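# Hang the duct tape roll on a wall peg

## Task

Pick up the duct tape roll from the top tray of the cart and hang it over the shaft of a wall peg opposite the supply shelves, so that the peg's tip pokes out through the roll. Release it and back away afterwards. The roll must stay on the peg without the robot holding it. If the robot falls over or is left leaning, the task fails.

## Robot and tools

ROBOT. A Hello Robot Stretch 4 with one arm. It has an omni-wheel base, a lift that slides up a mast, an arm that telescopes straight forward, a three-joint wrist (yaw, pitch, roll) and a two-finger gripper. It is about 1.6 m tall, and no part of the base rim is more than 0.23 m from the base origin. A loose object may sometimes get a brief shove from outside.

FRAMES. Base frame: origin on the floor below the centre of the base, x ahead, y to the left, z up. hand_pose is reported in this frame. It is a point between the open fingertips, and its axes line up with the base axes when all wrist joints are 0. The printed position can be a little off. The odometry frame is where the base frame was when the scene began.

execute_actions(actions, cameras). actions is a list holding one action, or empty to just read state and images. An action holds "base", "joints" or both, plus optional "pace" and "contact_limits". Alternatively it holds only {"end_of_arm": "enable_torque"}, which restarts wrist or gripper motors that have faulted off; they then hold where they are.

"base" takes exactly one relative move, counted from the base's last reported position:
- translate_m: straight drive in metres, forward positive, -2 to 2.
- strafe_m: sideways in metres, left positive, -2 to 2.
- rotate_rad: turn on the spot in radians, counter-clockwise (left) positive, -3.2 to 3.2.

"joints" is a single object of absolute targets by name. The tolerance for counting as done is in brackets.
- lift_m: 0 to 1.2 m (±0.004).
- arm_m: extension, 0 to 0.55 m (±0.004).
- wrist_yaw_rad: -1.134 to 4.276. 0 points forward, positive turns left, 3.14 is folded back; above 3.4 the arm may get in the way (±0.02).
- wrist_pitch_rad: -1.117 to 4.259. 0 is level, 1.57 points straight down (±0.05).
- wrist_roll_rad: -1.117 to 4.259. At 0 the fingers are level with each other; positive rolls clockwise as seen from behind the gripper (±0.02).
- gripper_m: fingertip gap, -0.038 to 0.141 m. Below 0 the tips press together (±0.004).
A joint target out of range is clipped and reported. Any other bad value or unknown key rejects the whole call. All motions in one action start together. A single action runs at most 15 s. A joint or base you leave out of an action may still be pushing toward its earlier target.

pace: "slow", "default", "fast" or "max". The base drives at 0.1/0.3/0.4/0.6 m/s and turns at 1/2/3/4 rad/s respectively. With lift_m above 0.2 these are reduced, down to 0.3 m/s and 1 rad/s at lift_m 1.2. contact_limits only takes arm_m, from 0 (stops at the lightest touch) to 0.75; the default is 0.5.

cameras: a list chosen from head_camera, head_left_camera, head_right_camera, wrist_camera or "all". Leaving it out or null gives all; [] gives none. head_camera looks ahead and down, so turn the base to look elsewhere. The two head fisheyes look more steeply down and show the base and arm. wrist_camera looks along the fingers, with the fingertips near the bottom of its picture. Camera intrinsics and base-frame poses are given in the calibration data and can be slightly off.

wait(seconds): 0 to 10. Sends no new command and returns state and images. zoom_image(camera, region [x0,y0,x1,y1] in pixels, at most 504x504) gives a closer look at the latest full image. read_manual only returns licence text. finished_scene(scene) ends the scene permanently and reports success. The robot keeps holding its last command while you think.

RESULTS. base_status and joint_status give how each motion ended:
- done.
- off_target: came to rest short of the target and may still be pushing.
- contact_stop_at_<key>: blocked by something; that part goes slack, so a lift may sink and wheels may roll.
- limit_stop_at_<name>: stopped by a built-in limit. own_body means a self-collision; tilt means leaning over 6 degrees, which makes lift, arm and wheels slack.
- time_out.
- torque_fault: a wrist or gripper motor is limp until enable_torque is sent.
After a stop in one call, the later calls in the same reply do not run. on_its_own reports what happened without being commanded; there, "held at" is the target being held, not the actual position.

lidar_m gives 12 distances in 30° sectors: the 1st is straight ahead, then counter-clockwise (4th left, 7th behind, 10th right). "-" means nothing seen or closer than 0.25 m. The lidar misses glass, thin legs and much of what is behind. wrist_depth_mm is a 7x7 grid of depths in mm (100 to 2000) from the top left. base_odometry counts wheel turns only. If turned_by_wheels and turned_by_imu differ by more than about 0.1 rad, the base slipped or hit something. base_tilt is in degrees, forward and right positive. motor_effort is % of maximum, positive toward higher joint values, with the peak in brackets. For wheel_0, wheel_1 and wheel_2, positive means turning right.

GRIPPING. Command a gripper_m smaller than the object's width; smaller squeezes harder and draws the object in. Neither the reading nor "done" proves a grip. A clear change in gripper effort (at targets of 0 or more) shows a firm hold. If the fingertips get stuck on a surface, raise the lift. To unfold at the start, send lift_m 0.4 with wrist_yaw_rad 0. Pitching up below -0.2 while rolled below -0.4 or above 4 can hit the body.

AVOID. Do not turn or drive with more than 1 kg held and arm_m above 0.2, especially at fast paces, and avoid long hard pushes with a raised gripper; either can tip the robot. Prevent drops, slams and hard shoves. Release the roll only once it is seated on the peg, then back off.

Each tool is called after "Emit:" as name(argument=value, ...), one argument or row to a line, values as JSON.

## Session

Emit:
execute_actions(
  actions=[],
)

Scene clock: 0.00 s.
base_odometry: x=+0.000 y=+0.000 heading=+0.000 (m, m, rad; odometry frame)
turned_by_wheels: +0.000 (rad since the last result)
turned_by_imu: +0.000 (rad since the last result)
base_tilt: forward=+0.0 right=-0.1 (deg)
lidar_m: 2.09 1.68 1.73 1.95 1.90 2.30 2.70 2.67 1.97 1.12 1.12 1.41
base_status: not commanded
joint_positions: lift_m=+0.210 arm_m=-0.002 wrist_yaw_rad=+3.049 wrist_pitch_rad=-0.013 wrist_roll_rad=+0.012 gripper_m=+0.057
joint_status: not commanded
motor_effort: lift_m=+18 arm_m=-1 wrist_yaw_rad=+2 wrist_pitch_rad=-7 wrist_roll_rad=-1 gripper_m=-4 wheel_0=+0 wheel_1=+0 wheel_2=+0 (%)
hand_pose: x=-0.1106 y=+0.1137 z=+0.3918 quat_wxyz=(+0.046, +0.007, +0.006, +0.999) (m; base frame)
wrist_depth_mm: - 139 - - - - 1983 / 107 139 - - - - 1983 / 113 140 - - - - 1983 / 136 198 - - - - 1983 / - - - - - - 1983 / 1255 1308 200 1281 201 1430 1430 / 917 904 976 - 931 946 960
pictures: head_camera, head_left_camera, head_right_camera, wrist_camera
Images, in order (width x height): head_camera 420x560, head_left_camera 420x672, head_right_camera 420x672, wrist_camera 616x392.

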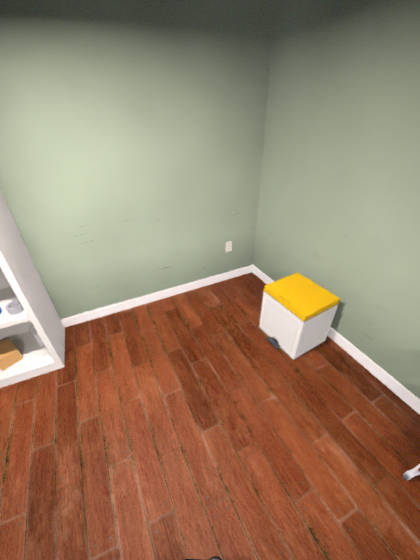

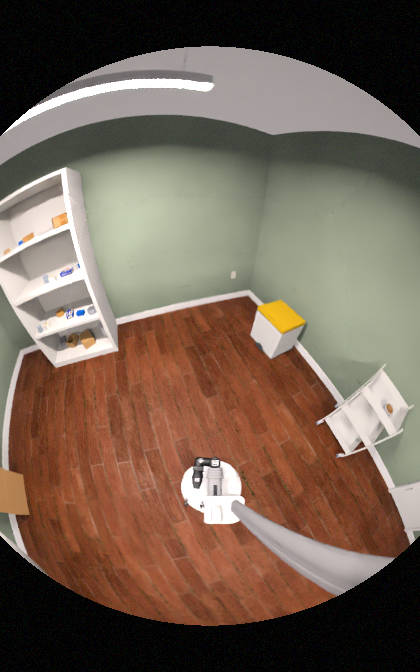

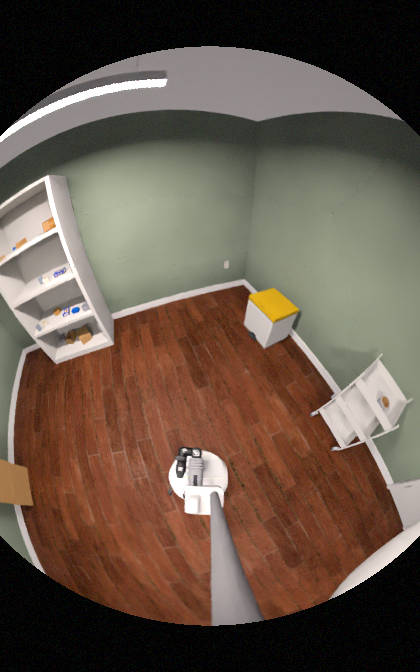

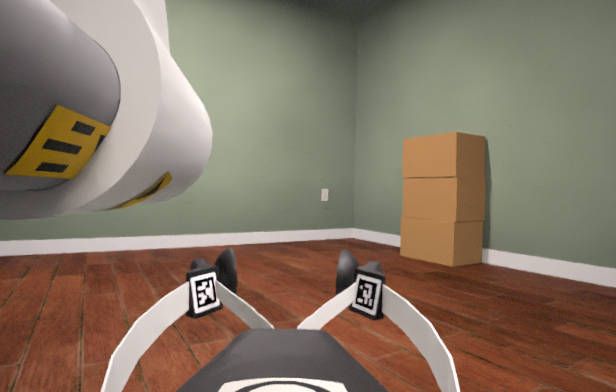

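Emit:
execute_actions(
  actions=[
    {"base":{"rotate_rad":-1.25},"joints":{"lift_m":1.0,"wrist_yaw_rad":0},"pace":"fast"},
  ],
)

Scene clock: 6.53 s.
base_odometry: x=+0.000 y=+0.000 heading=-1.249 (m, m, rad; odometry frame)
turned_by_wheels: -1.249 (rad since the last result)
turned_by_imu: -1.257 (rad since the last result)
base_tilt: forward=+0.1 right=-0.1 (deg)
lidar_m: 1.12 1.41 1.44 2.07 1.68 2.13 1.91 2.26 2.51 2.54 2.37 1.20
base_status: done
joint_positions: lift_m=+1.000 arm_m=-0.002 wrist_yaw_rad=+0.000 wrist_pitch_rad=-0.013 wrist_roll_rad=+0.012 gripper_m=+0.057
joint_status: all done
motor_effort: lift_m=+21(22) arm_m=-1(1) wrist_yaw_rad=+1(5) wrist_pitch_rad=-8(8) wrist_roll_rad=-1(0) gripper_m=-4(4) wheel_0=+2(11) wheel_1=+4(13) wheel_2=+2(12) (%)
hand_pose: x=+0.4571 y=-0.0874 z=+1.1817 quat_wxyz=(+1.000, +0.006, -0.006, +0.000) (m; base frame)
wrist_depth_mm: 1205 1255 1281 1308 1366 1366 1430 / 1205 1255 1308 1336 1336 1397 1430 / 1255 1255 1281 1366 1397 1397 1464 / 1229 1255 1308 1336 1397 1464 1430 / 1229 1255 1308 1366 1397 1397 1464 / 1229 1281 200 1336 201 1464 1464 / 1205 1281 1308 - 1397 1464 1464
pictures: head_camera, head_left_camera, head_right_camera, wrist_camera
camera_calibration (this result's frames):
wrist_camera: T_world_to_cam=[[-0.0351877, -0.999313, -0.0116676, -0.0697725], [0.00308147, 0.0115663, -0.999928, 1.23334], [0.999376, -0.0352212, 0.00267236, -0.235283], [0, 0, 0, 1]] pos_world=[0.22888, -0.0922766, 1.23306]
Images, in order (width x height): head_camera 420x560, head_left_camera 420x672, head_right_camera 420x672, wrist_camera 616x392.

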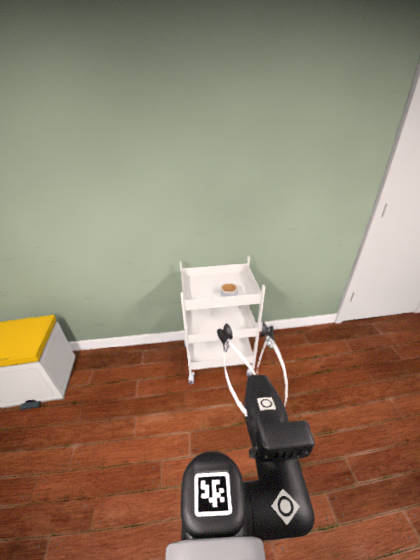

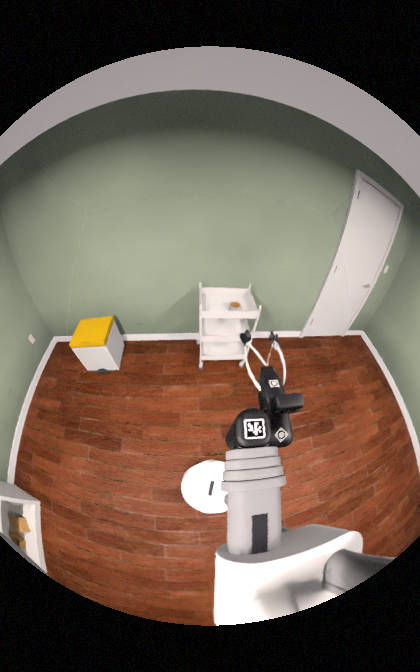

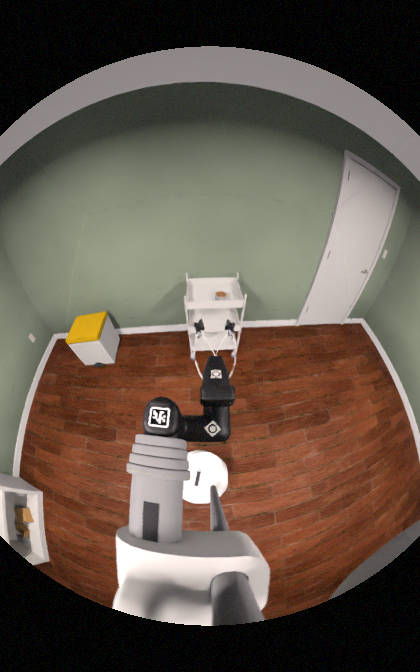

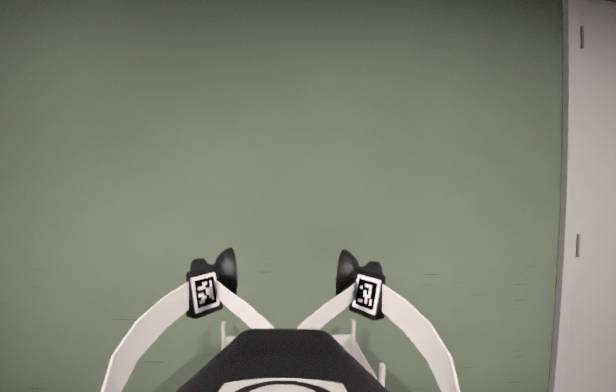

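Emit:
execute_actions(
  actions=[
    {"base":{"translate_m":0.7},"joints":{"lift_m":1.1,"arm_m":0.35,"wrist_pitch_rad":1.57,"gripper_m":0.141},"pace":"fast"},
  ],
)

Scene clock: 17.77 s.
base_odometry: x=+0.221 y=-0.664 heading=-1.249 (m, m, rad; odometry frame)
turned_by_wheels: +0.001 (rad since the last result)
turned_by_imu: +0.000 (rad since the last result)
base_tilt: forward=+0.2 right=+0.0 (deg)
lidar_m: 0.41 0.44 1.03 1.18 2.04 2.20 2.60 2.88 2.67 2.60 1.30 0.47
base_status: done
joint_positions: lift_m=+1.100 arm_m=+0.349 wrist_yaw_rad=+0.000 wrist_pitch_rad=+1.570 wrist_roll_rad=+0.012 gripper_m=+0.141
joint_status: all done
motor_effort: lift_m=+21(23) arm_m=+4(5) wrist_yaw_rad=+1(2) wrist_pitch_rad=+0(5) wrist_roll_rad=-1(0) gripper_m=+0(3) wheel_0=+4(9) wheel_1=+6(12) wheel_2=-4(14) (%)
hand_pose: x=+0.5205 y=-0.0874 z=+0.9895 quat_wxyz=(+0.707, +0.004, +0.707, -0.004) (m; base frame)
wrist_depth_mm: 621 585 569 585 591 691 723 / 904 539 539 554 559 1138 1160 / 1160 549 539 554 554 1255 1255 / 1182 544 554 554 559 1281 1255 / 1182 549 549 554 564 1229 1281 / 1182 211 492 1229 1255 1281 1281 / 1205 1229 1008 - 1255 1255 1255
pictures: head_camera, head_left_camera, head_right_camera, wrist_camera
camera_calibration (this result's frames):
wrist_camera: T_world_to_cam=[[-0.0110893, -0.999308, 0.0355121, -0.129067], [-0.999898, 0.0114025, 0.00863024, 0.565029], [-0.0090292, -0.0354128, -0.999332, 1.21825], [0, 0, 0, 1]] pos_world=[0.574539, -0.0922792, 1.21714]
Images, in order (width x height): head_camera 420x560, head_left_camera 420x672, head_right_camera 420x672, wrist_camera 616x392.

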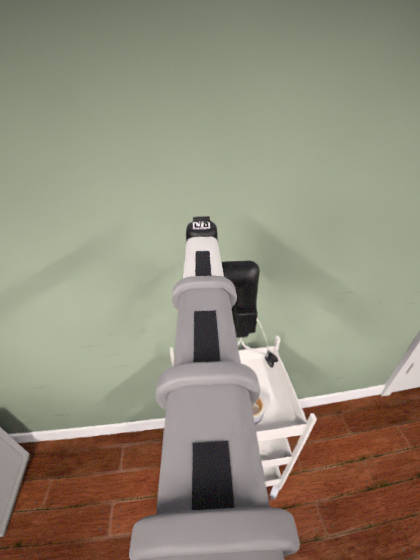

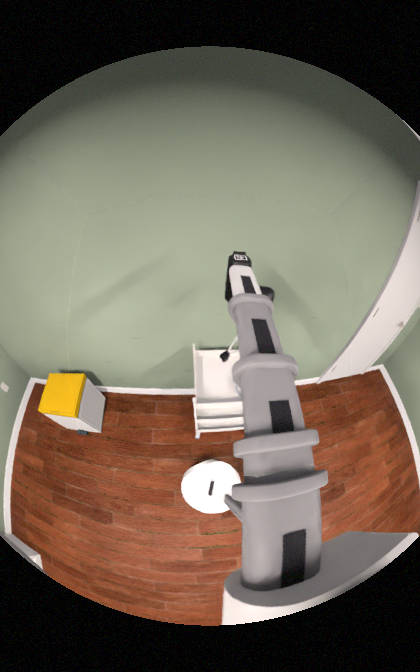

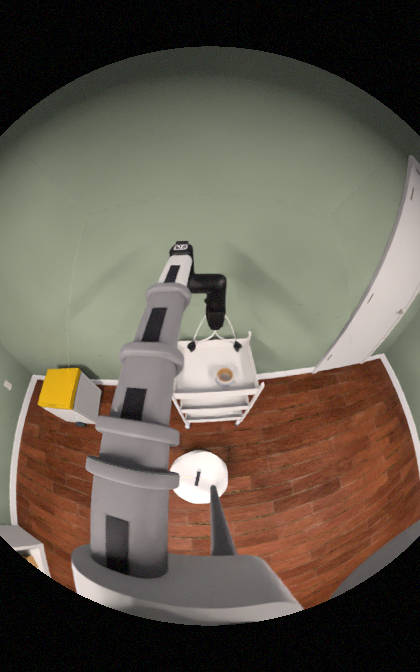

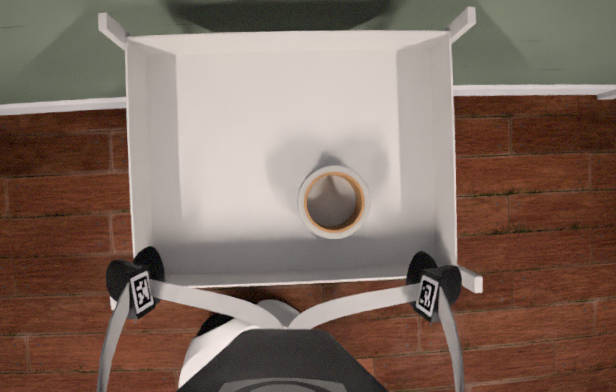

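Emit:
execute_actions(
  actions=[
    {"base":{"strafe_m":-0.057},"joints":{"lift_m":0.9,"arm_m":0.391}},
  ],
  cameras=["wrist_camera","head_right_camera"],
)

Scene clock: 26.13 s.
base_odometry: x=+0.168 y=-0.682 heading=-1.249 (m, m, rad; odometry frame)
turned_by_wheels: +0.000 (rad since the last result)
turned_by_imu: -0.001 (rad since the last result)
base_tilt: forward=+0.0 right=-0.1 (deg)
lidar_m: 0.41 0.44 1.09 1.18 2.08 2.28 2.62 2.87 2.63 2.55 1.33 0.47
base_status: done
joint_positions: lift_m=+0.900 arm_m=+0.390 wrist_yaw_rad=+0.000 wrist_pitch_rad=+1.570 wrist_roll_rad=+0.012 gripper_m=+0.141
joint_status: all done
motor_effort: lift_m=+15(17) arm_m=+4(3) wrist_yaw_rad=+1(1) wrist_pitch_rad=-1(1) wrist_roll_rad=-1(0) gripper_m=-1(0) wheel_0=+4(12) wheel_1=-6(13) wheel_2=+0(2) (%)
hand_pose: x=+0.5613 y=-0.0874 z=+0.7900 quat_wxyz=(+0.707, +0.004, +0.707, -0.004) (m; base frame)
wrist_depth_mm: 336 340 347 349 355 355 654 / 340 347 347 351 357 357 946 / 342 343 349 351 355 359 1060 / 343 349 351 353 359 362 1060 / 343 345 349 353 359 364 1060 / 349 211 353 310 362 357 1078 / 345 343 353 - 351 325 1078
pictures: head_right_camera, wrist_camera
camera_calibration (this result's frames):
wrist_camera: T_world_to_cam=[[-0.0112387, -0.999306, 0.035515, -0.121445], [-0.999894, 0.0115613, 0.00889009, 0.607419], [-0.00929452, -0.0354113, -0.99933, 1.01931], [0, 0, 0, 1]] pos_world=[0.615464, -0.0922878, 1.01754]
Images, in order (width x height): head_right_camera 420x672, wrist_camera 616x392.

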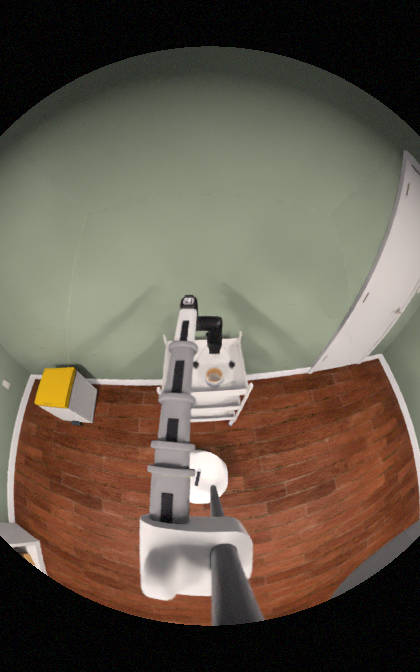

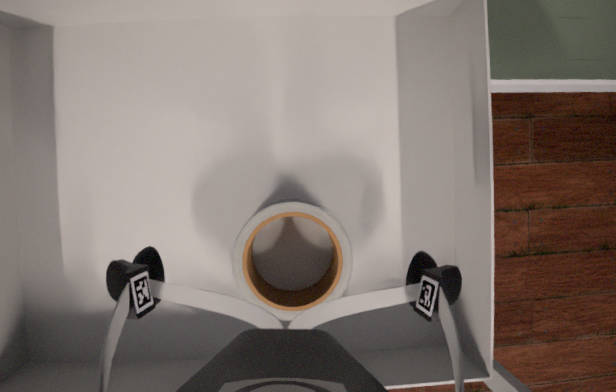

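Emit:
execute_actions(
  actions=[
    {"joints":{"lift_m":0.815,"arm_m":0.386}},
  ],
  cameras=["wrist_camera"],
)

Emit:
execute_actions(
  actions=[
    {"joints":{"gripper_m":0.05}},
  ],
  cameras=["wrist_camera"],
)

Emit:
execute_actions(
  actions=[
    {"joints":{"lift_m":1.0}},
  ],
  cameras=["wrist_camera"],
)

Scene clock: 34.17 s.
base_odometry: x=+0.168 y=-0.682 heading=-1.249 (m, m, rad; odometry frame)
turned_by_wheels: +0.000 (rad since the last result)
turned_by_imu: -0.001 (rad since the last result)
base_tilt: forward=+0.1 right=+0.0 (deg)
lidar_m: 0.41 0.45 1.07 1.18 2.09 2.28 2.60 2.85 2.65 2.54 1.33 0.47
base_status: not commanded
joint_positions: lift_m=+0.815 arm_m=+0.387 wrist_yaw_rad=+0.000 wrist_pitch_rad=+1.570 wrist_roll_rad=+0.012 gripper_m=+0.141
joint_status: all done
motor_effort: lift_m=+15(15) arm_m=-4(5) wrist_yaw_rad=+2(1) wrist_pitch_rad=-1(0) wrist_roll_rad=-1(0) gripper_m=+0(1) wheel_0=+4(4) wheel_1=-6(6) wheel_2=+0(0) (%)
hand_pose: x=+0.5579 y=-0.0874 z=+0.7050 quat_wxyz=(+0.707, +0.004, +0.707, -0.004) (m; base frame)
wrist_depth_mm: 256 258 263 264 268 271 229 / 257 262 264 266 268 273 233 / 259 263 265 267 271 273 236 / 262 263 266 270 272 274 241 / 263 264 266 271 273 276 241 / 263 210 225 263 225 277 241 / 266 267 270 - 276 279 242
pictures: wrist_camera
camera_calibration (this result's frames):
wrist_camera: T_world_to_cam=[[-0.0112597, -0.999306, 0.0355153, -0.118453], [-0.999893, 0.0115833, 0.00891751, 0.604687], [-0.0093227, -0.0354111, -0.999329, 0.93435], [0, 0, 0, 1]] pos_world=[0.611999, -0.092289, 0.932538]
Images, in order (width x height): wrist_camera 616x392.

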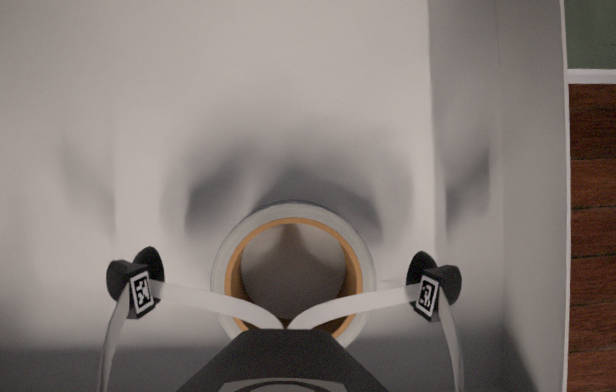

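Scene clock: 36.10 s.
base_odometry: x=+0.168 y=-0.682 heading=-1.249 (m, m, rad; odometry frame)
turned_by_wheels: +0.000 (rad since the last result)
turned_by_imu: +0.000 (rad since the last result)
base_tilt: forward=+0.1 right=-0.1 (deg)
lidar_m: 0.42 0.44 1.07 1.16 2.09 2.27 2.61 2.86 2.65 2.54 1.31 0.45
base_status: not commanded
joint_positions: lift_m=+0.815 arm_m=+0.387 wrist_yaw_rad=+0.000 wrist_pitch_rad=+1.570 wrist_roll_rad=+0.012 gripper_m=+0.051
joint_status: all done
motor_effort: lift_m=+16(16) arm_m=-4(4) wrist_yaw_rad=+2(1) wrist_pitch_rad=-1(1) wrist_roll_rad=+0(0) gripper_m=-30(30) wheel_0=+4(4) wheel_1=-6(6) wheel_2=+0(0) (%)
hand_pose: x=+0.5579 y=-0.0874 z=+0.7049 quat_wxyz=(+0.707, +0.004, +0.707, -0.004) (m; base frame)
wrist_depth_mm: 256 259 262 265 267 271 230 / 255 260 264 266 268 270 234 / 259 260 266 267 271 273 236 / 260 263 266 270 272 276 241 / 260 264 266 270 273 276 241 / 263 180 221 272 194 273 242 / 264 266 270 - 277 279 241
pictures: wrist_camera
camera_calibration (this result's frames):
wrist_camera: T_world_to_cam=[[-0.0112611, -0.999306, 0.035515, -0.118452], [-0.999893, 0.0115835, 0.00888401, 0.604719], [-0.00928923, -0.0354111, -0.99933, 0.934317], [0, 0, 0, 1]] pos_world=[0.612, -0.092289, 0.932526]
Images, in order (width x height): wrist_camera 616x392.

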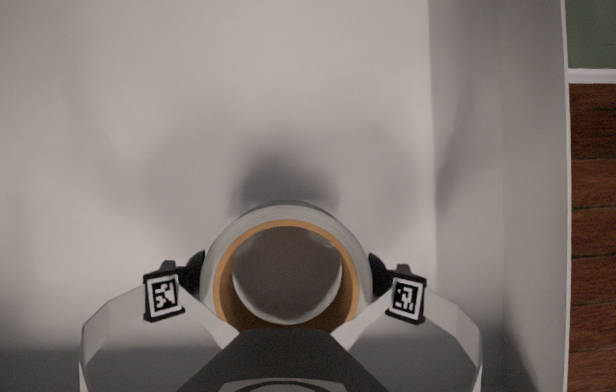

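Scene clock: 37.97 s.
base_odometry: x=+0.168 y=-0.682 heading=-1.249 (m, m, rad; odometry frame)
turned_by_wheels: +0.000 (rad since the last result)
turned_by_imu: +0.000 (rad since the last result)
base_tilt: forward=+0.1 right=+0.0 (deg)
lidar_m: 0.42 0.44 1.09 1.20 2.07 2.28 2.60 2.87 2.64 2.54 1.31 0.46
base_status: not commanded
joint_positions: lift_m=+1.000 arm_m=+0.387 wrist_yaw_rad=+0.000 wrist_pitch_rad=+1.570 wrist_roll_rad=+0.012 gripper_m=+0.051
joint_status: all done
motor_effort: lift_m=+22(22) arm_m=-4(4) wrist_yaw_rad=+2(2) wrist_pitch_rad=-1(0) wrist_roll_rad=-1(1) gripper_m=-31(31) wheel_0=+3(4) wheel_1=-6(6) wheel_2=+0(0) (%)
hand_pose: x=+0.5579 y=-0.0874 z=+0.8894 quat_wxyz=(+0.707, +0.004, +0.707, -0.004) (m; base frame)
wrist_depth_mm: 413 427 439 445 445 640 654 / 407 439 445 449 452 1008 1008 / 436 442 449 452 455 1138 1182 / 433 445 452 455 459 1138 1138 / 436 445 449 455 459 1138 1160 / 449 181 222 442 193 1138 1182 / 1118 1118 387 - 1182 1182 1160
pictures: wrist_camera
camera_calibration (this result's frames):
wrist_camera: T_world_to_cam=[[-0.0112618, -0.999306, 0.0355147, -0.125004], [-0.999894, 0.0115835, 0.00886518, 0.6031], [-0.00927041, -0.0354111, -0.99933, 1.11868], [0, 0, 0, 1]] pos_world=[0.611998, -0.092289, 1.11702]
Images, in order (width x height): wrist_camera 616x392.

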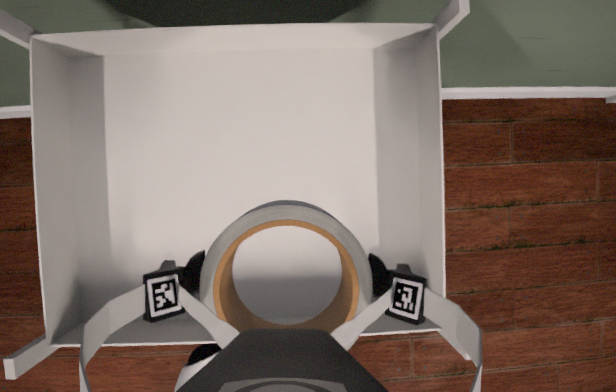

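Held. Pegs should be on the wall to the right.

Emit:
execute_actions(
  actions=[
    {"base":{"translate_m":-0.5},"joints":{"arm_m":0}},
  ],
  cameras=[],
)

Emit:
execute_actions(
  actions=[
    {"base":{"rotate_rad":-1.5},"joints":{"wrist_pitch_rad":0}},
  ],
)

Scene clock: 45.70 s.
base_odometry: x=+0.010 y=-0.208 heading=-1.249 (m, m, rad; odometry frame)
turned_by_wheels: +0.000 (rad since the last result)
turned_by_imu: -0.002 (rad since the last result)
base_tilt: forward=+0.1 right=+0.0 (deg)
lidar_m: 0.92 1.36 1.32 2.16 1.80 2.24 2.10 2.44 2.76 2.50 2.06 0.98
base_status: done
joint_positions: lift_m=+1.000 arm_m=+0.001 wrist_yaw_rad=+0.000 wrist_pitch_rad=+1.570 wrist_roll_rad=+0.012 gripper_m=+0.051
joint_status: all done
motor_effort: lift_m=+21(22) arm_m=-4(5) wrist_yaw_rad=+2(1) wrist_pitch_rad=-1(1) wrist_roll_rad=+0(1) gripper_m=-29(28) wheel_0=-4(10) wheel_1=-7(12) wheel_2=+4(16) (%)
hand_pose: x=+0.1718 y=-0.0874 z=+0.8895 quat_wxyz=(+0.707, +0.004, +0.707, -0.004) (m; base frame)
wrist_depth_mm: 1060 1078 1078 1078 1138 1138 1138 / 1078 1078 1098 1118 1118 1138 1138 / 1060 1078 1098 1098 1118 1138 1182 / 1078 1098 1118 1118 1118 1118 1160 / 1060 1098 878 904 1138 1138 1182 / 1098 181 222 878 194 1160 1182 / 1098 1098 1118 - 1138 1138 1205
pictures: none
No camera images: the call's "cameras" was empty. Leave "cameras" out to get every camera's image.

Scene clock: 47.93 s.
base_odometry: x=+0.010 y=-0.208 heading=-2.748 (m, m, rad; odometry frame)
turned_by_wheels: -1.499 (rad since the last result)
turned_by_imu: -1.507 (rad since the last result)
base_tilt: forward=+0.1 right=+0.0 (deg)
lidar_m: 2.50 1.90 0.96 0.91 1.37 1.32 2.16 1.82 2.51 2.09 2.44 2.71
base_status: done
joint_positions: lift_m=+1.000 arm_m=+0.001 wrist_yaw_rad=+0.000 wrist_pitch_rad=+0.005 wrist_roll_rad=+0.012 gripper_m=+0.051
joint_status: all done
motor_effort: lift_m=+21(22) arm_m=-4(4) wrist_yaw_rad=+2(1) wrist_pitch_rad=-16(21) wrist_roll_rad=-1(1) gripper_m=-30(29) wheel_0=+6(10) wheel_1=+6(12) wheel_2=+6(12) (%)
hand_pose: x=+0.4601 y=-0.0875 z=+1.1765 quat_wxyz=(+1.000, +0.006, +0.003, +0.000) (m; base frame)
wrist_depth_mm: - - - - - - - / - - - - - - - / - - - - - - - / - - - - - - - / - - - - - - - / - 181 222 - 193 - - / - - - - - - -
pictures: head_camera, head_left_camera, head_right_camera, wrist_camera
camera_calibration (this result's frames):
wrist_camera: T_world_to_cam=[[-0.0357166, -0.999301, -0.0110309, -0.0703257], [-0.0147123, 0.0115625, -0.999825, 1.23626], [0.999254, -0.0355481, -0.015115, -0.21732], [0, 0, 0, 1]] pos_world=[0.232834, -0.0922962, 1.23198]
Images, in order (width x height): head_camera 420x560, head_left_camera 420x672, head_right_camera 420x672, wrist_camera 616x392.

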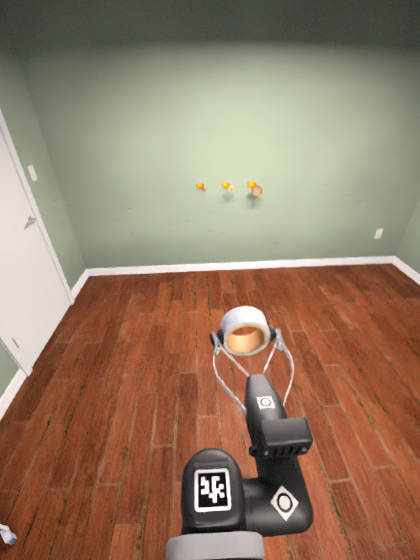

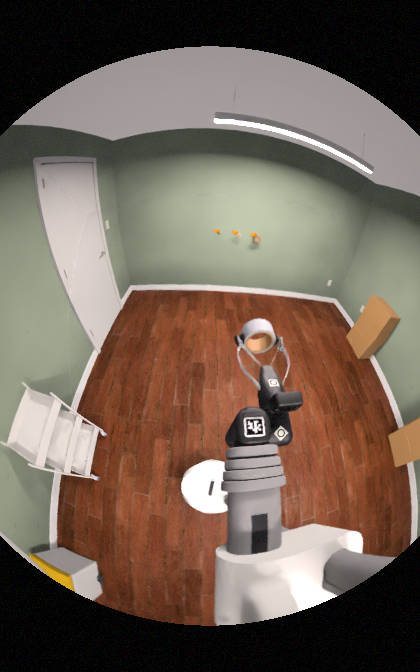

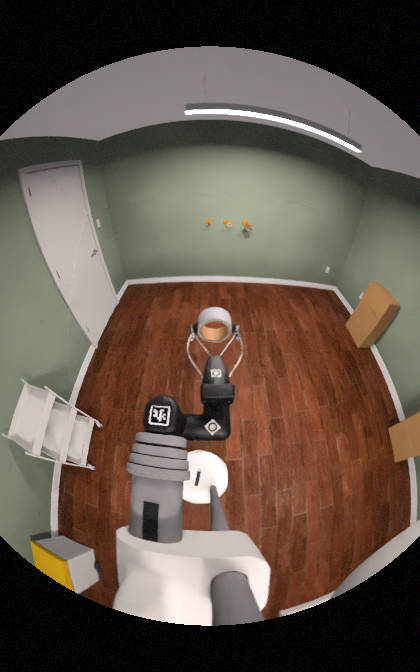

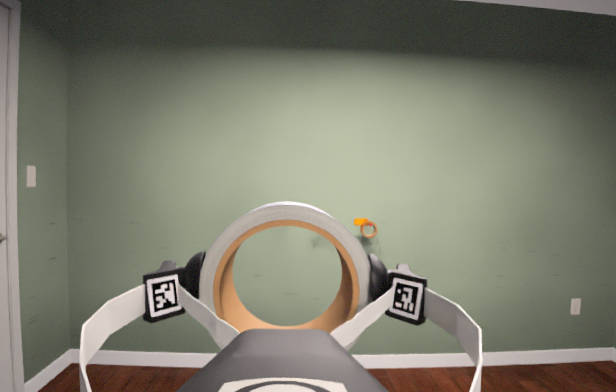

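Emit:
execute_actions(
  actions=[
    {"base":{"translate_m":1.6},"joints":{"lift_m":0.82},"pace":"fast"},
  ],
)

Scene clock: 58.20 s.
base_odometry: x=-1.467 y=-0.822 heading=-2.748 (m, m, rad; odometry frame)
turned_by_wheels: +0.001 (rad since the last result)
turned_by_imu: +0.001 (rad since the last result)
base_tilt: forward=+0.2 right=-0.2 (deg)
lidar_m: 0.84 1.02 1.36 1.31 1.37 1.57 3.34 3.43 2.49 2.07 1.43 0.87
base_status: done
joint_positions: lift_m=+0.820 arm_m=+0.001 wrist_yaw_rad=+0.000 wrist_pitch_rad=+0.005 wrist_roll_rad=+0.012 gripper_m=+0.051
joint_status: all done
motor_effort: lift_m=+17(19) arm_m=-4(4) wrist_yaw_rad=+1(1) wrist_pitch_rad=-15(15) wrist_roll_rad=+0(0) gripper_m=-29(29) wheel_0=+4(10) wheel_1=+6(10) wheel_2=-4(17) (%)
hand_pose: x=+0.4601 y=-0.0874 z=+0.9969 quat_wxyz=(+1.000, +0.006, +0.002, +0.000) (m; base frame)
wrist_depth_mm: 741 750 750 759 768 768 778 / 732 750 750 759 768 778 788 / 750 759 759 768 778 778 798 / 750 750 768 768 778 788 788 / 750 750 768 778 778 778 798 / 759 180 223 778 193 798 809 / 768 768 768 - 798 798 820
pictures: head_camera, head_left_camera, head_right_camera, wrist_camera
camera_calibration (this result's frames):
wrist_camera: T_world_to_cam=[[-0.0354526, -0.99931, -0.0110356, -0.0723482], [-0.0145847, 0.0115587, -0.999827, 1.05662], [0.999265, -0.0352855, -0.0149844, -0.220166], [0, 0, 0, 1]] pos_world=[0.232849, -0.0922801, 1.05234]
Images, in order (width x height): head_camera 420x560, head_left_camera 420x672, head_right_camera 420x672, wrist_camera 616x392.

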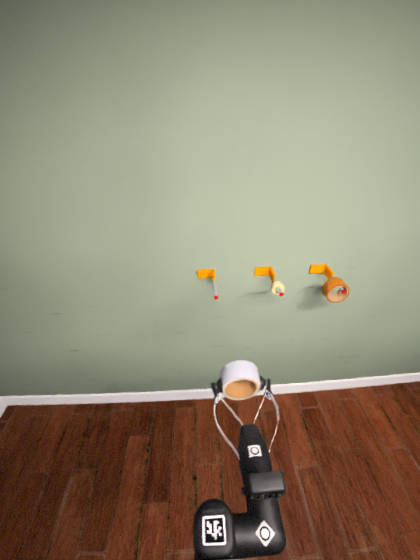

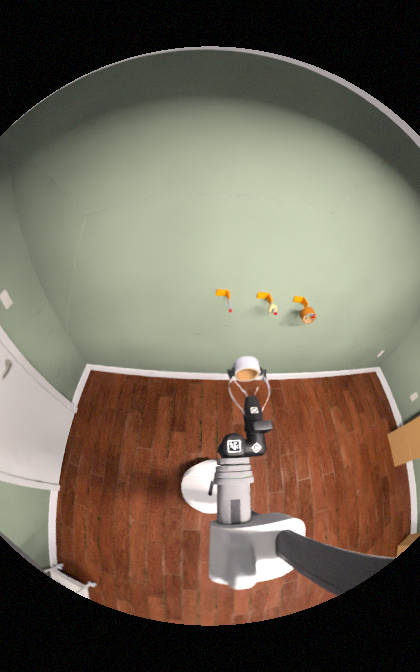

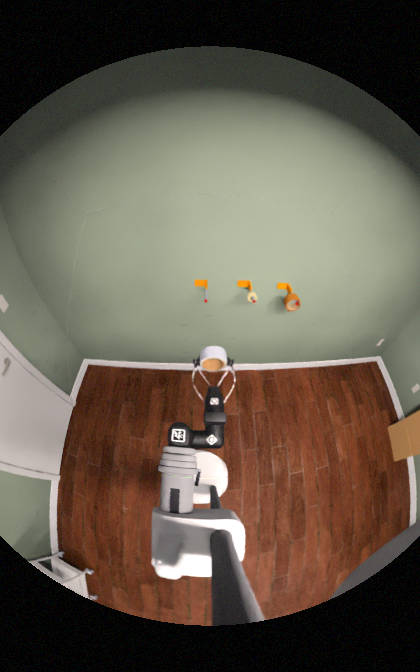

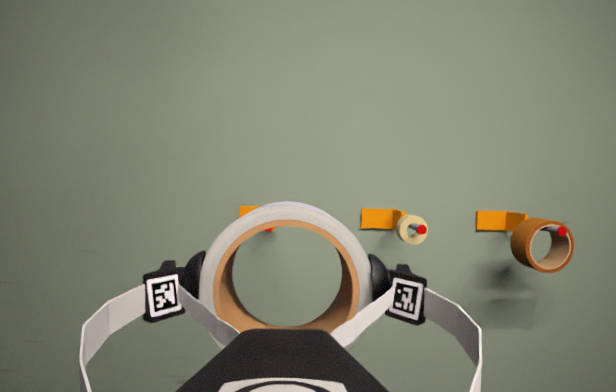

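Emit:
execute_actions(
  actions=[
    {"base":{"strafe_m":0.04},"joints":{"lift_m":0.8,"arm_m":0.25}},
  ],
  cameras=["wrist_camera","head_camera"],
)

Scene clock: 72.13 s.
base_odometry: x=-1.452 y=-0.859 heading=-2.747 (m, m, rad; odometry frame)
turned_by_wheels: +0.000 (rad since the last result)
turned_by_imu: -0.001 (rad since the last result)
base_tilt: forward=+0.0 right=-0.1 (deg)
lidar_m: 0.73 1.03 1.30 1.28 1.32 1.54 3.36 3.46 2.54 2.13 1.41 0.88
base_status: done
joint_positions: lift_m=+0.800 arm_m=+0.249 wrist_yaw_rad=+0.000 wrist_pitch_rad=+0.005 wrist_roll_rad=+0.012 gripper_m=+0.051
joint_status: all done
motor_effort: lift_m=+16(18) arm_m=+4(5) wrist_yaw_rad=+2(3) wrist_pitch_rad=-15(16) wrist_roll_rad=+0(0) gripper_m=-29(29) wheel_0=-4(12) wheel_1=+5(16) wheel_2=+0(2) (%)
hand_pose: x=+0.7086 y=-0.0874 z=+0.9771 quat_wxyz=(+1.000, +0.006, +0.002, +0.000) (m; base frame)
wrist_depth_mm: 500 500 504 512 517 525 525 / 496 500 508 517 521 525 530 / 504 508 512 521 521 530 535 / 508 517 517 521 530 530 535 / 512 517 517 521 530 535 544 / 517 181 221 525 193 535 544 / 521 517 530 - 530 539 549
pictures: head_camera, wrist_camera
camera_calibration (this result's frames):
wrist_camera: T_world_to_cam=[[-0.0354265, -0.999311, -0.0110451, -0.0637599], [-0.0143184, 0.0115584, -0.999831, 1.0402], [0.99927, -0.0352623, -0.014718, -0.469045], [0, 0, 0, 1]] pos_world=[0.481338, -0.0922787, 1.03241]
Images, in order (width x height): head_camera 420x560, wrist_camera 616x392.

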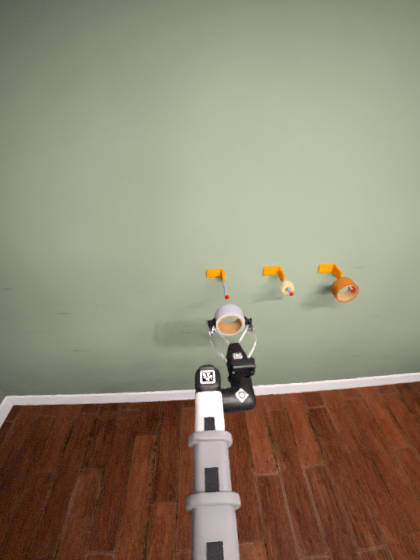

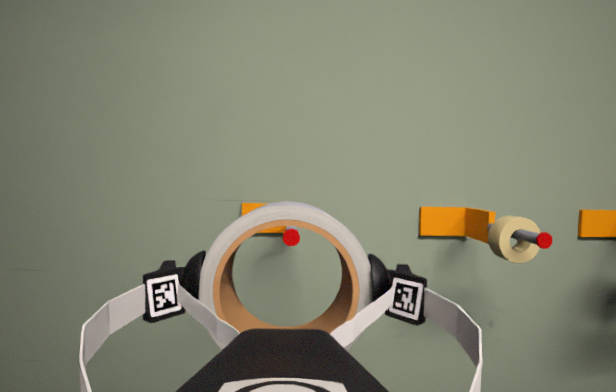

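Emit:
execute_actions(
  actions=[
    {"joints":{"arm_m":0.41},"contact_limits":{"arm_m":0.2},"pace":"slow"},
  ],
  cameras=["wrist_camera","head_camera"],
)

Scene clock: 80.67 s.
base_odometry: x=-1.452 y=-0.859 heading=-2.747 (m, m, rad; odometry frame)
turned_by_wheels: +0.000 (rad since the last result)
turned_by_imu: -0.001 (rad since the last result)
base_tilt: forward=+0.1 right=+0.0 (deg)
lidar_m: 0.89 1.03 1.31 1.28 1.34 1.52 3.37 3.45 2.54 2.13 1.43 0.89
base_status: not commanded
joint_positions: lift_m=+0.800 arm_m=+0.409 wrist_yaw_rad=+0.000 wrist_pitch_rad=+0.005 wrist_roll_rad=+0.012 gripper_m=+0.051
joint_status: all done
motor_effort: lift_m=+16(16) arm_m=+5(3) wrist_yaw_rad=+2(2) wrist_pitch_rad=-14(14) wrist_roll_rad=+0(0) gripper_m=-29(28) wheel_0=-4(4) wheel_1=+5(5) wheel_2=+0(0) (%)
contact_limits: arm_m 0.2
hand_pose: x=+0.8686 y=-0.0874 z=+0.9771 quat_wxyz=(+1.000, +0.006, +0.002, +0.000) (m; base frame)
wrist_depth_mm: 345 345 349 355 357 359 364 / 345 349 353 357 359 364 368 / 349 353 355 357 362 366 370 / 353 355 357 357 366 368 375 / 353 357 355 357 366 368 345 / 355 181 221 253 193 373 379 / 357 362 364 - 373 377 382
pictures: head_camera, wrist_camera
camera_calibration (this result's frames):
wrist_camera: T_world_to_cam=[[-0.0355632, -0.999306, -0.011045, -0.0580131], [-0.014317, 0.0115603, -0.999831, 1.04249], [0.999265, -0.0353991, -0.0147182, -0.628905], [0, 0, 0, 1]] pos_world=[0.641305, -0.092287, 1.03241]
Images, in order (width x height): head_camera 420x560, wrist_camera 616x392.

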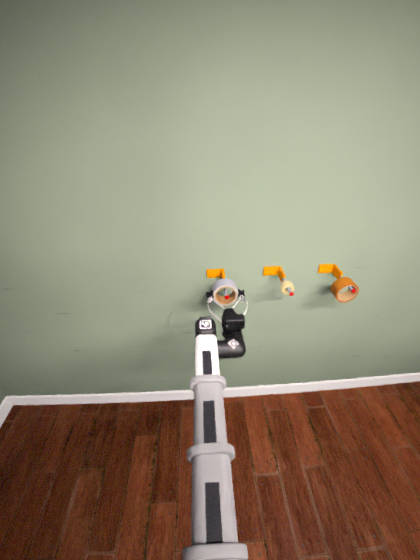

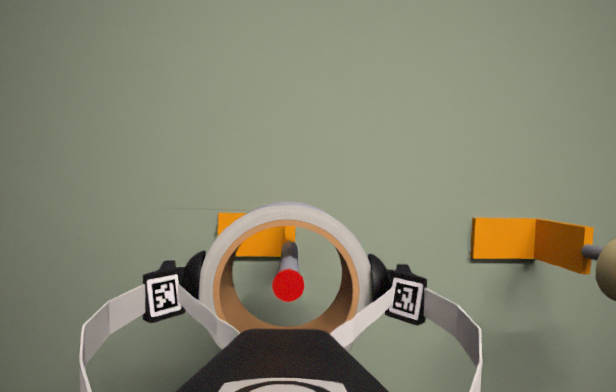

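Emit:
execute_actions(
  actions=[
    {"joints":{"arm_m":0.422,"lift_m":0.784},"contact_limits":{"arm_m":0.2}},
  ],
  cameras=["wrist_camera"],
)

Emit:
execute_actions(
  actions=[
    {"joints":{"gripper_m":0.141}},
  ],
  cameras=["wrist_camera"],
)

Emit:
execute_actions(
  actions=[
    {"joints":{"arm_m":0}},
  ],
  cameras=["wrist_camera","head_camera"],
)

Scene clock: 92.80 s.
base_odometry: x=-1.452 y=-0.859 heading=-2.747 (m, m, rad; odometry frame)
turned_by_wheels: +0.000 (rad since the last result)
turned_by_imu: -0.001 (rad since the last result)
base_tilt: forward=+0.1 right=-0.1 (deg)
lidar_m: 0.93 1.03 1.31 1.27 1.34 1.54 3.37 3.45 2.53 2.12 1.41 0.87
base_status: not commanded
joint_positions: lift_m=+0.784 arm_m=+0.421 wrist_yaw_rad=+0.000 wrist_pitch_rad=+0.005 wrist_roll_rad=+0.012 gripper_m=+0.051
joint_status: all done
motor_effort: lift_m=+16(17) arm_m=+4(6) wrist_yaw_rad=+2(2) wrist_pitch_rad=-15(15) wrist_roll_rad=+0(1) gripper_m=-28(29) wheel_0=-4(4) wheel_1=+5(5) wheel_2=+0(0) (%)
contact_limits: arm_m 0.2
hand_pose: x=+0.8806 y=-0.0874 z=+0.9610 quat_wxyz=(+1.000, +0.006, +0.002, +0.000) (m; base frame)
wrist_depth_mm: 332 336 338 342 345 349 353 / 336 338 342 347 349 351 353 / 338 340 343 347 349 355 357 / 340 342 343 347 351 355 357 / 342 343 342 251 355 359 362 / 342 180 222 351 193 359 364 / 345 347 351 - 359 364 366
pictures: wrist_camera
camera_calibration (this result's frames):
wrist_camera: T_world_to_cam=[[-0.0355389, -0.999307, -0.0110417, -0.0577801], [-0.0144129, 0.01156, -0.999829, 1.0267], [0.999264, -0.0353737, -0.0148137, -0.641061], [0, 0, 0, 1]] pos_world=[0.653334, -0.0922855, 1.01639]
Images, in order (width x height): wrist_camera 616x392.

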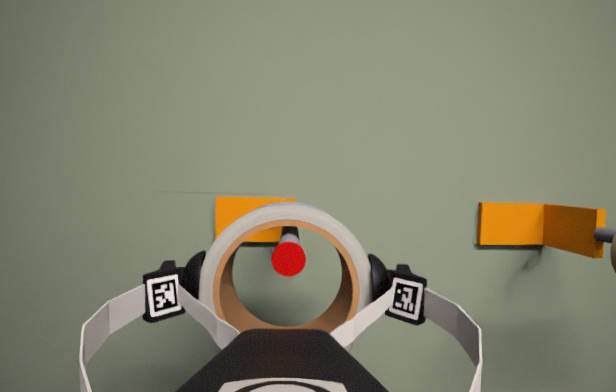

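Scene clock: 94.73 s.
base_odometry: x=-1.452 y=-0.859 heading=-2.747 (m, m, rad; odometry frame)
turned_by_wheels: +0.000 (rad since the last result)
turned_by_imu: +0.000 (rad since the last result)
base_tilt: forward=+0.1 right=-0.1 (deg)
lidar_m: 0.88 1.02 1.30 1.29 1.30 1.55 3.38 3.43 2.53 2.13 1.42 0.90
base_status: not commanded
joint_positions: lift_m=+0.784 arm_m=+0.421 wrist_yaw_rad=+0.000 wrist_pitch_rad=+0.003 wrist_roll_rad=+0.012 gripper_m=+0.141
joint_status: all done
motor_effort: lift_m=+16(16) arm_m=+4(4) wrist_yaw_rad=+2(2) wrist_pitch_rad=-9(14) wrist_roll_rad=+0(0) gripper_m=-1(30) wheel_0=-4(4) wheel_1=+5(5) wheel_2=+0(0) (%)
hand_pose: x=+0.8806 y=-0.0874 z=+0.9615 quat_wxyz=(+1.000, +0.006, +0.001, +0.000) (m; base frame)
wrist_depth_mm: 334 336 340 342 345 351 353 / 334 338 342 345 349 351 357 / 338 342 343 345 351 353 357 / 340 343 345 347 353 357 357 / 342 345 345 229 355 357 359 / 343 210 236 253 231 364 366 / 345 349 351 - 357 362 366
pictures: wrist_camera
camera_calibration (this result's frames):
wrist_camera: T_world_to_cam=[[-0.0355187, -0.999307, -0.011108, -0.0577282], [-0.0125564, 0.0115604, -0.999854, 1.02562], [0.99929, -0.0353741, -0.0129583, -0.642864], [0, 0, 0, 1]] pos_world=[0.653235, -0.0922855, 1.0165]
Images, in order (width x height): wrist_camera 616x392.

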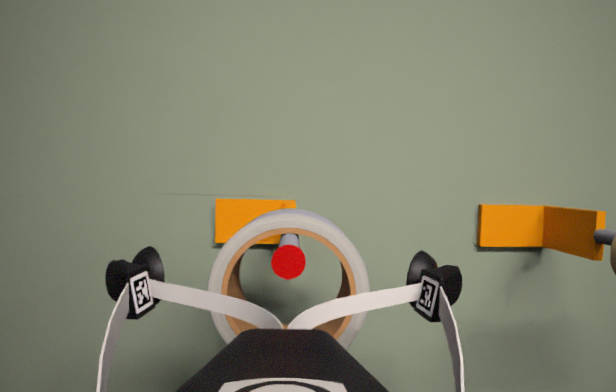

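Scene clock: 97.07 s.
base_odometry: x=-1.452 y=-0.859 heading=-2.747 (m, m, rad; odometry frame)
turned_by_wheels: +0.000 (rad since the last result)
turned_by_imu: +0.000 (rad since the last result)
base_tilt: forward=+0.1 right=+0.0 (deg)
lidar_m: 0.82 1.03 1.30 1.28 1.33 1.53 3.37 3.45 2.52 2.12 1.43 0.90
base_status: not commanded
joint_positions: lift_m=+0.784 arm_m=+0.001 wrist_yaw_rad=+0.000 wrist_pitch_rad=+0.003 wrist_roll_rad=+0.012 gripper_m=+0.141
joint_status: all done
motor_effort: lift_m=+16(16) arm_m=-4(5) wrist_yaw_rad=+1(2) wrist_pitch_rad=-9(8) wrist_roll_rad=-1(0) gripper_m=+0(0) wheel_0=-3(4) wheel_1=+5(5) wheel_2=+0(0) (%)
hand_pose: x=+0.4602 y=-0.0874 z=+0.9616 quat_wxyz=(+1.000, +0.006, +0.001, +0.000) (m; base frame)
wrist_depth_mm: 741 732 759 759 759 768 768 / 732 750 750 750 768 778 788 / 750 750 750 768 778 778 788 / 759 759 759 778 778 768 798 / 759 750 778 778 788 798 788 / 759 210 778 778 788 798 809 / 759 768 768 - 798 809 809
pictures: head_camera, wrist_camera
camera_calibration (this result's frames):
wrist_camera: T_world_to_cam=[[-0.0356266, -0.999303, -0.0111197, -0.0726322], [-0.0122267, 0.0115618, -0.999858, 1.02029], [0.99929, -0.0354856, -0.01263, -0.22303], [0, 0, 0, 1]] pos_world=[0.232759, -0.0922923, 1.01652]
Images, in order (width x height): head_camera 420x560, wrist_camera 616x392.

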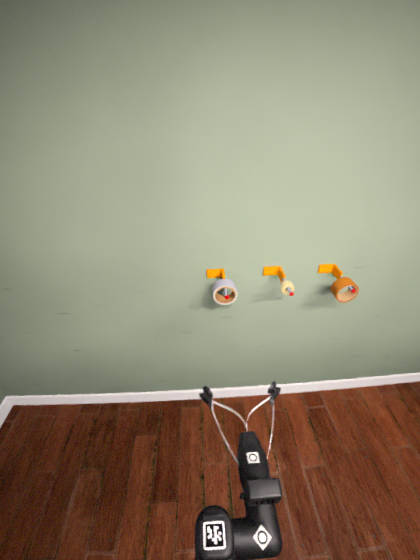

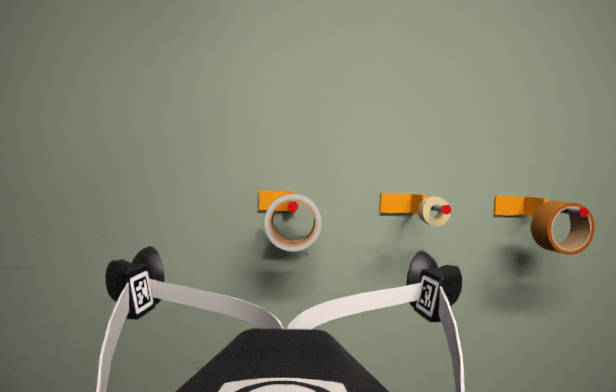

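Emit:
finished_scene(
  scene=1,
)

The scene is finished: the task was done.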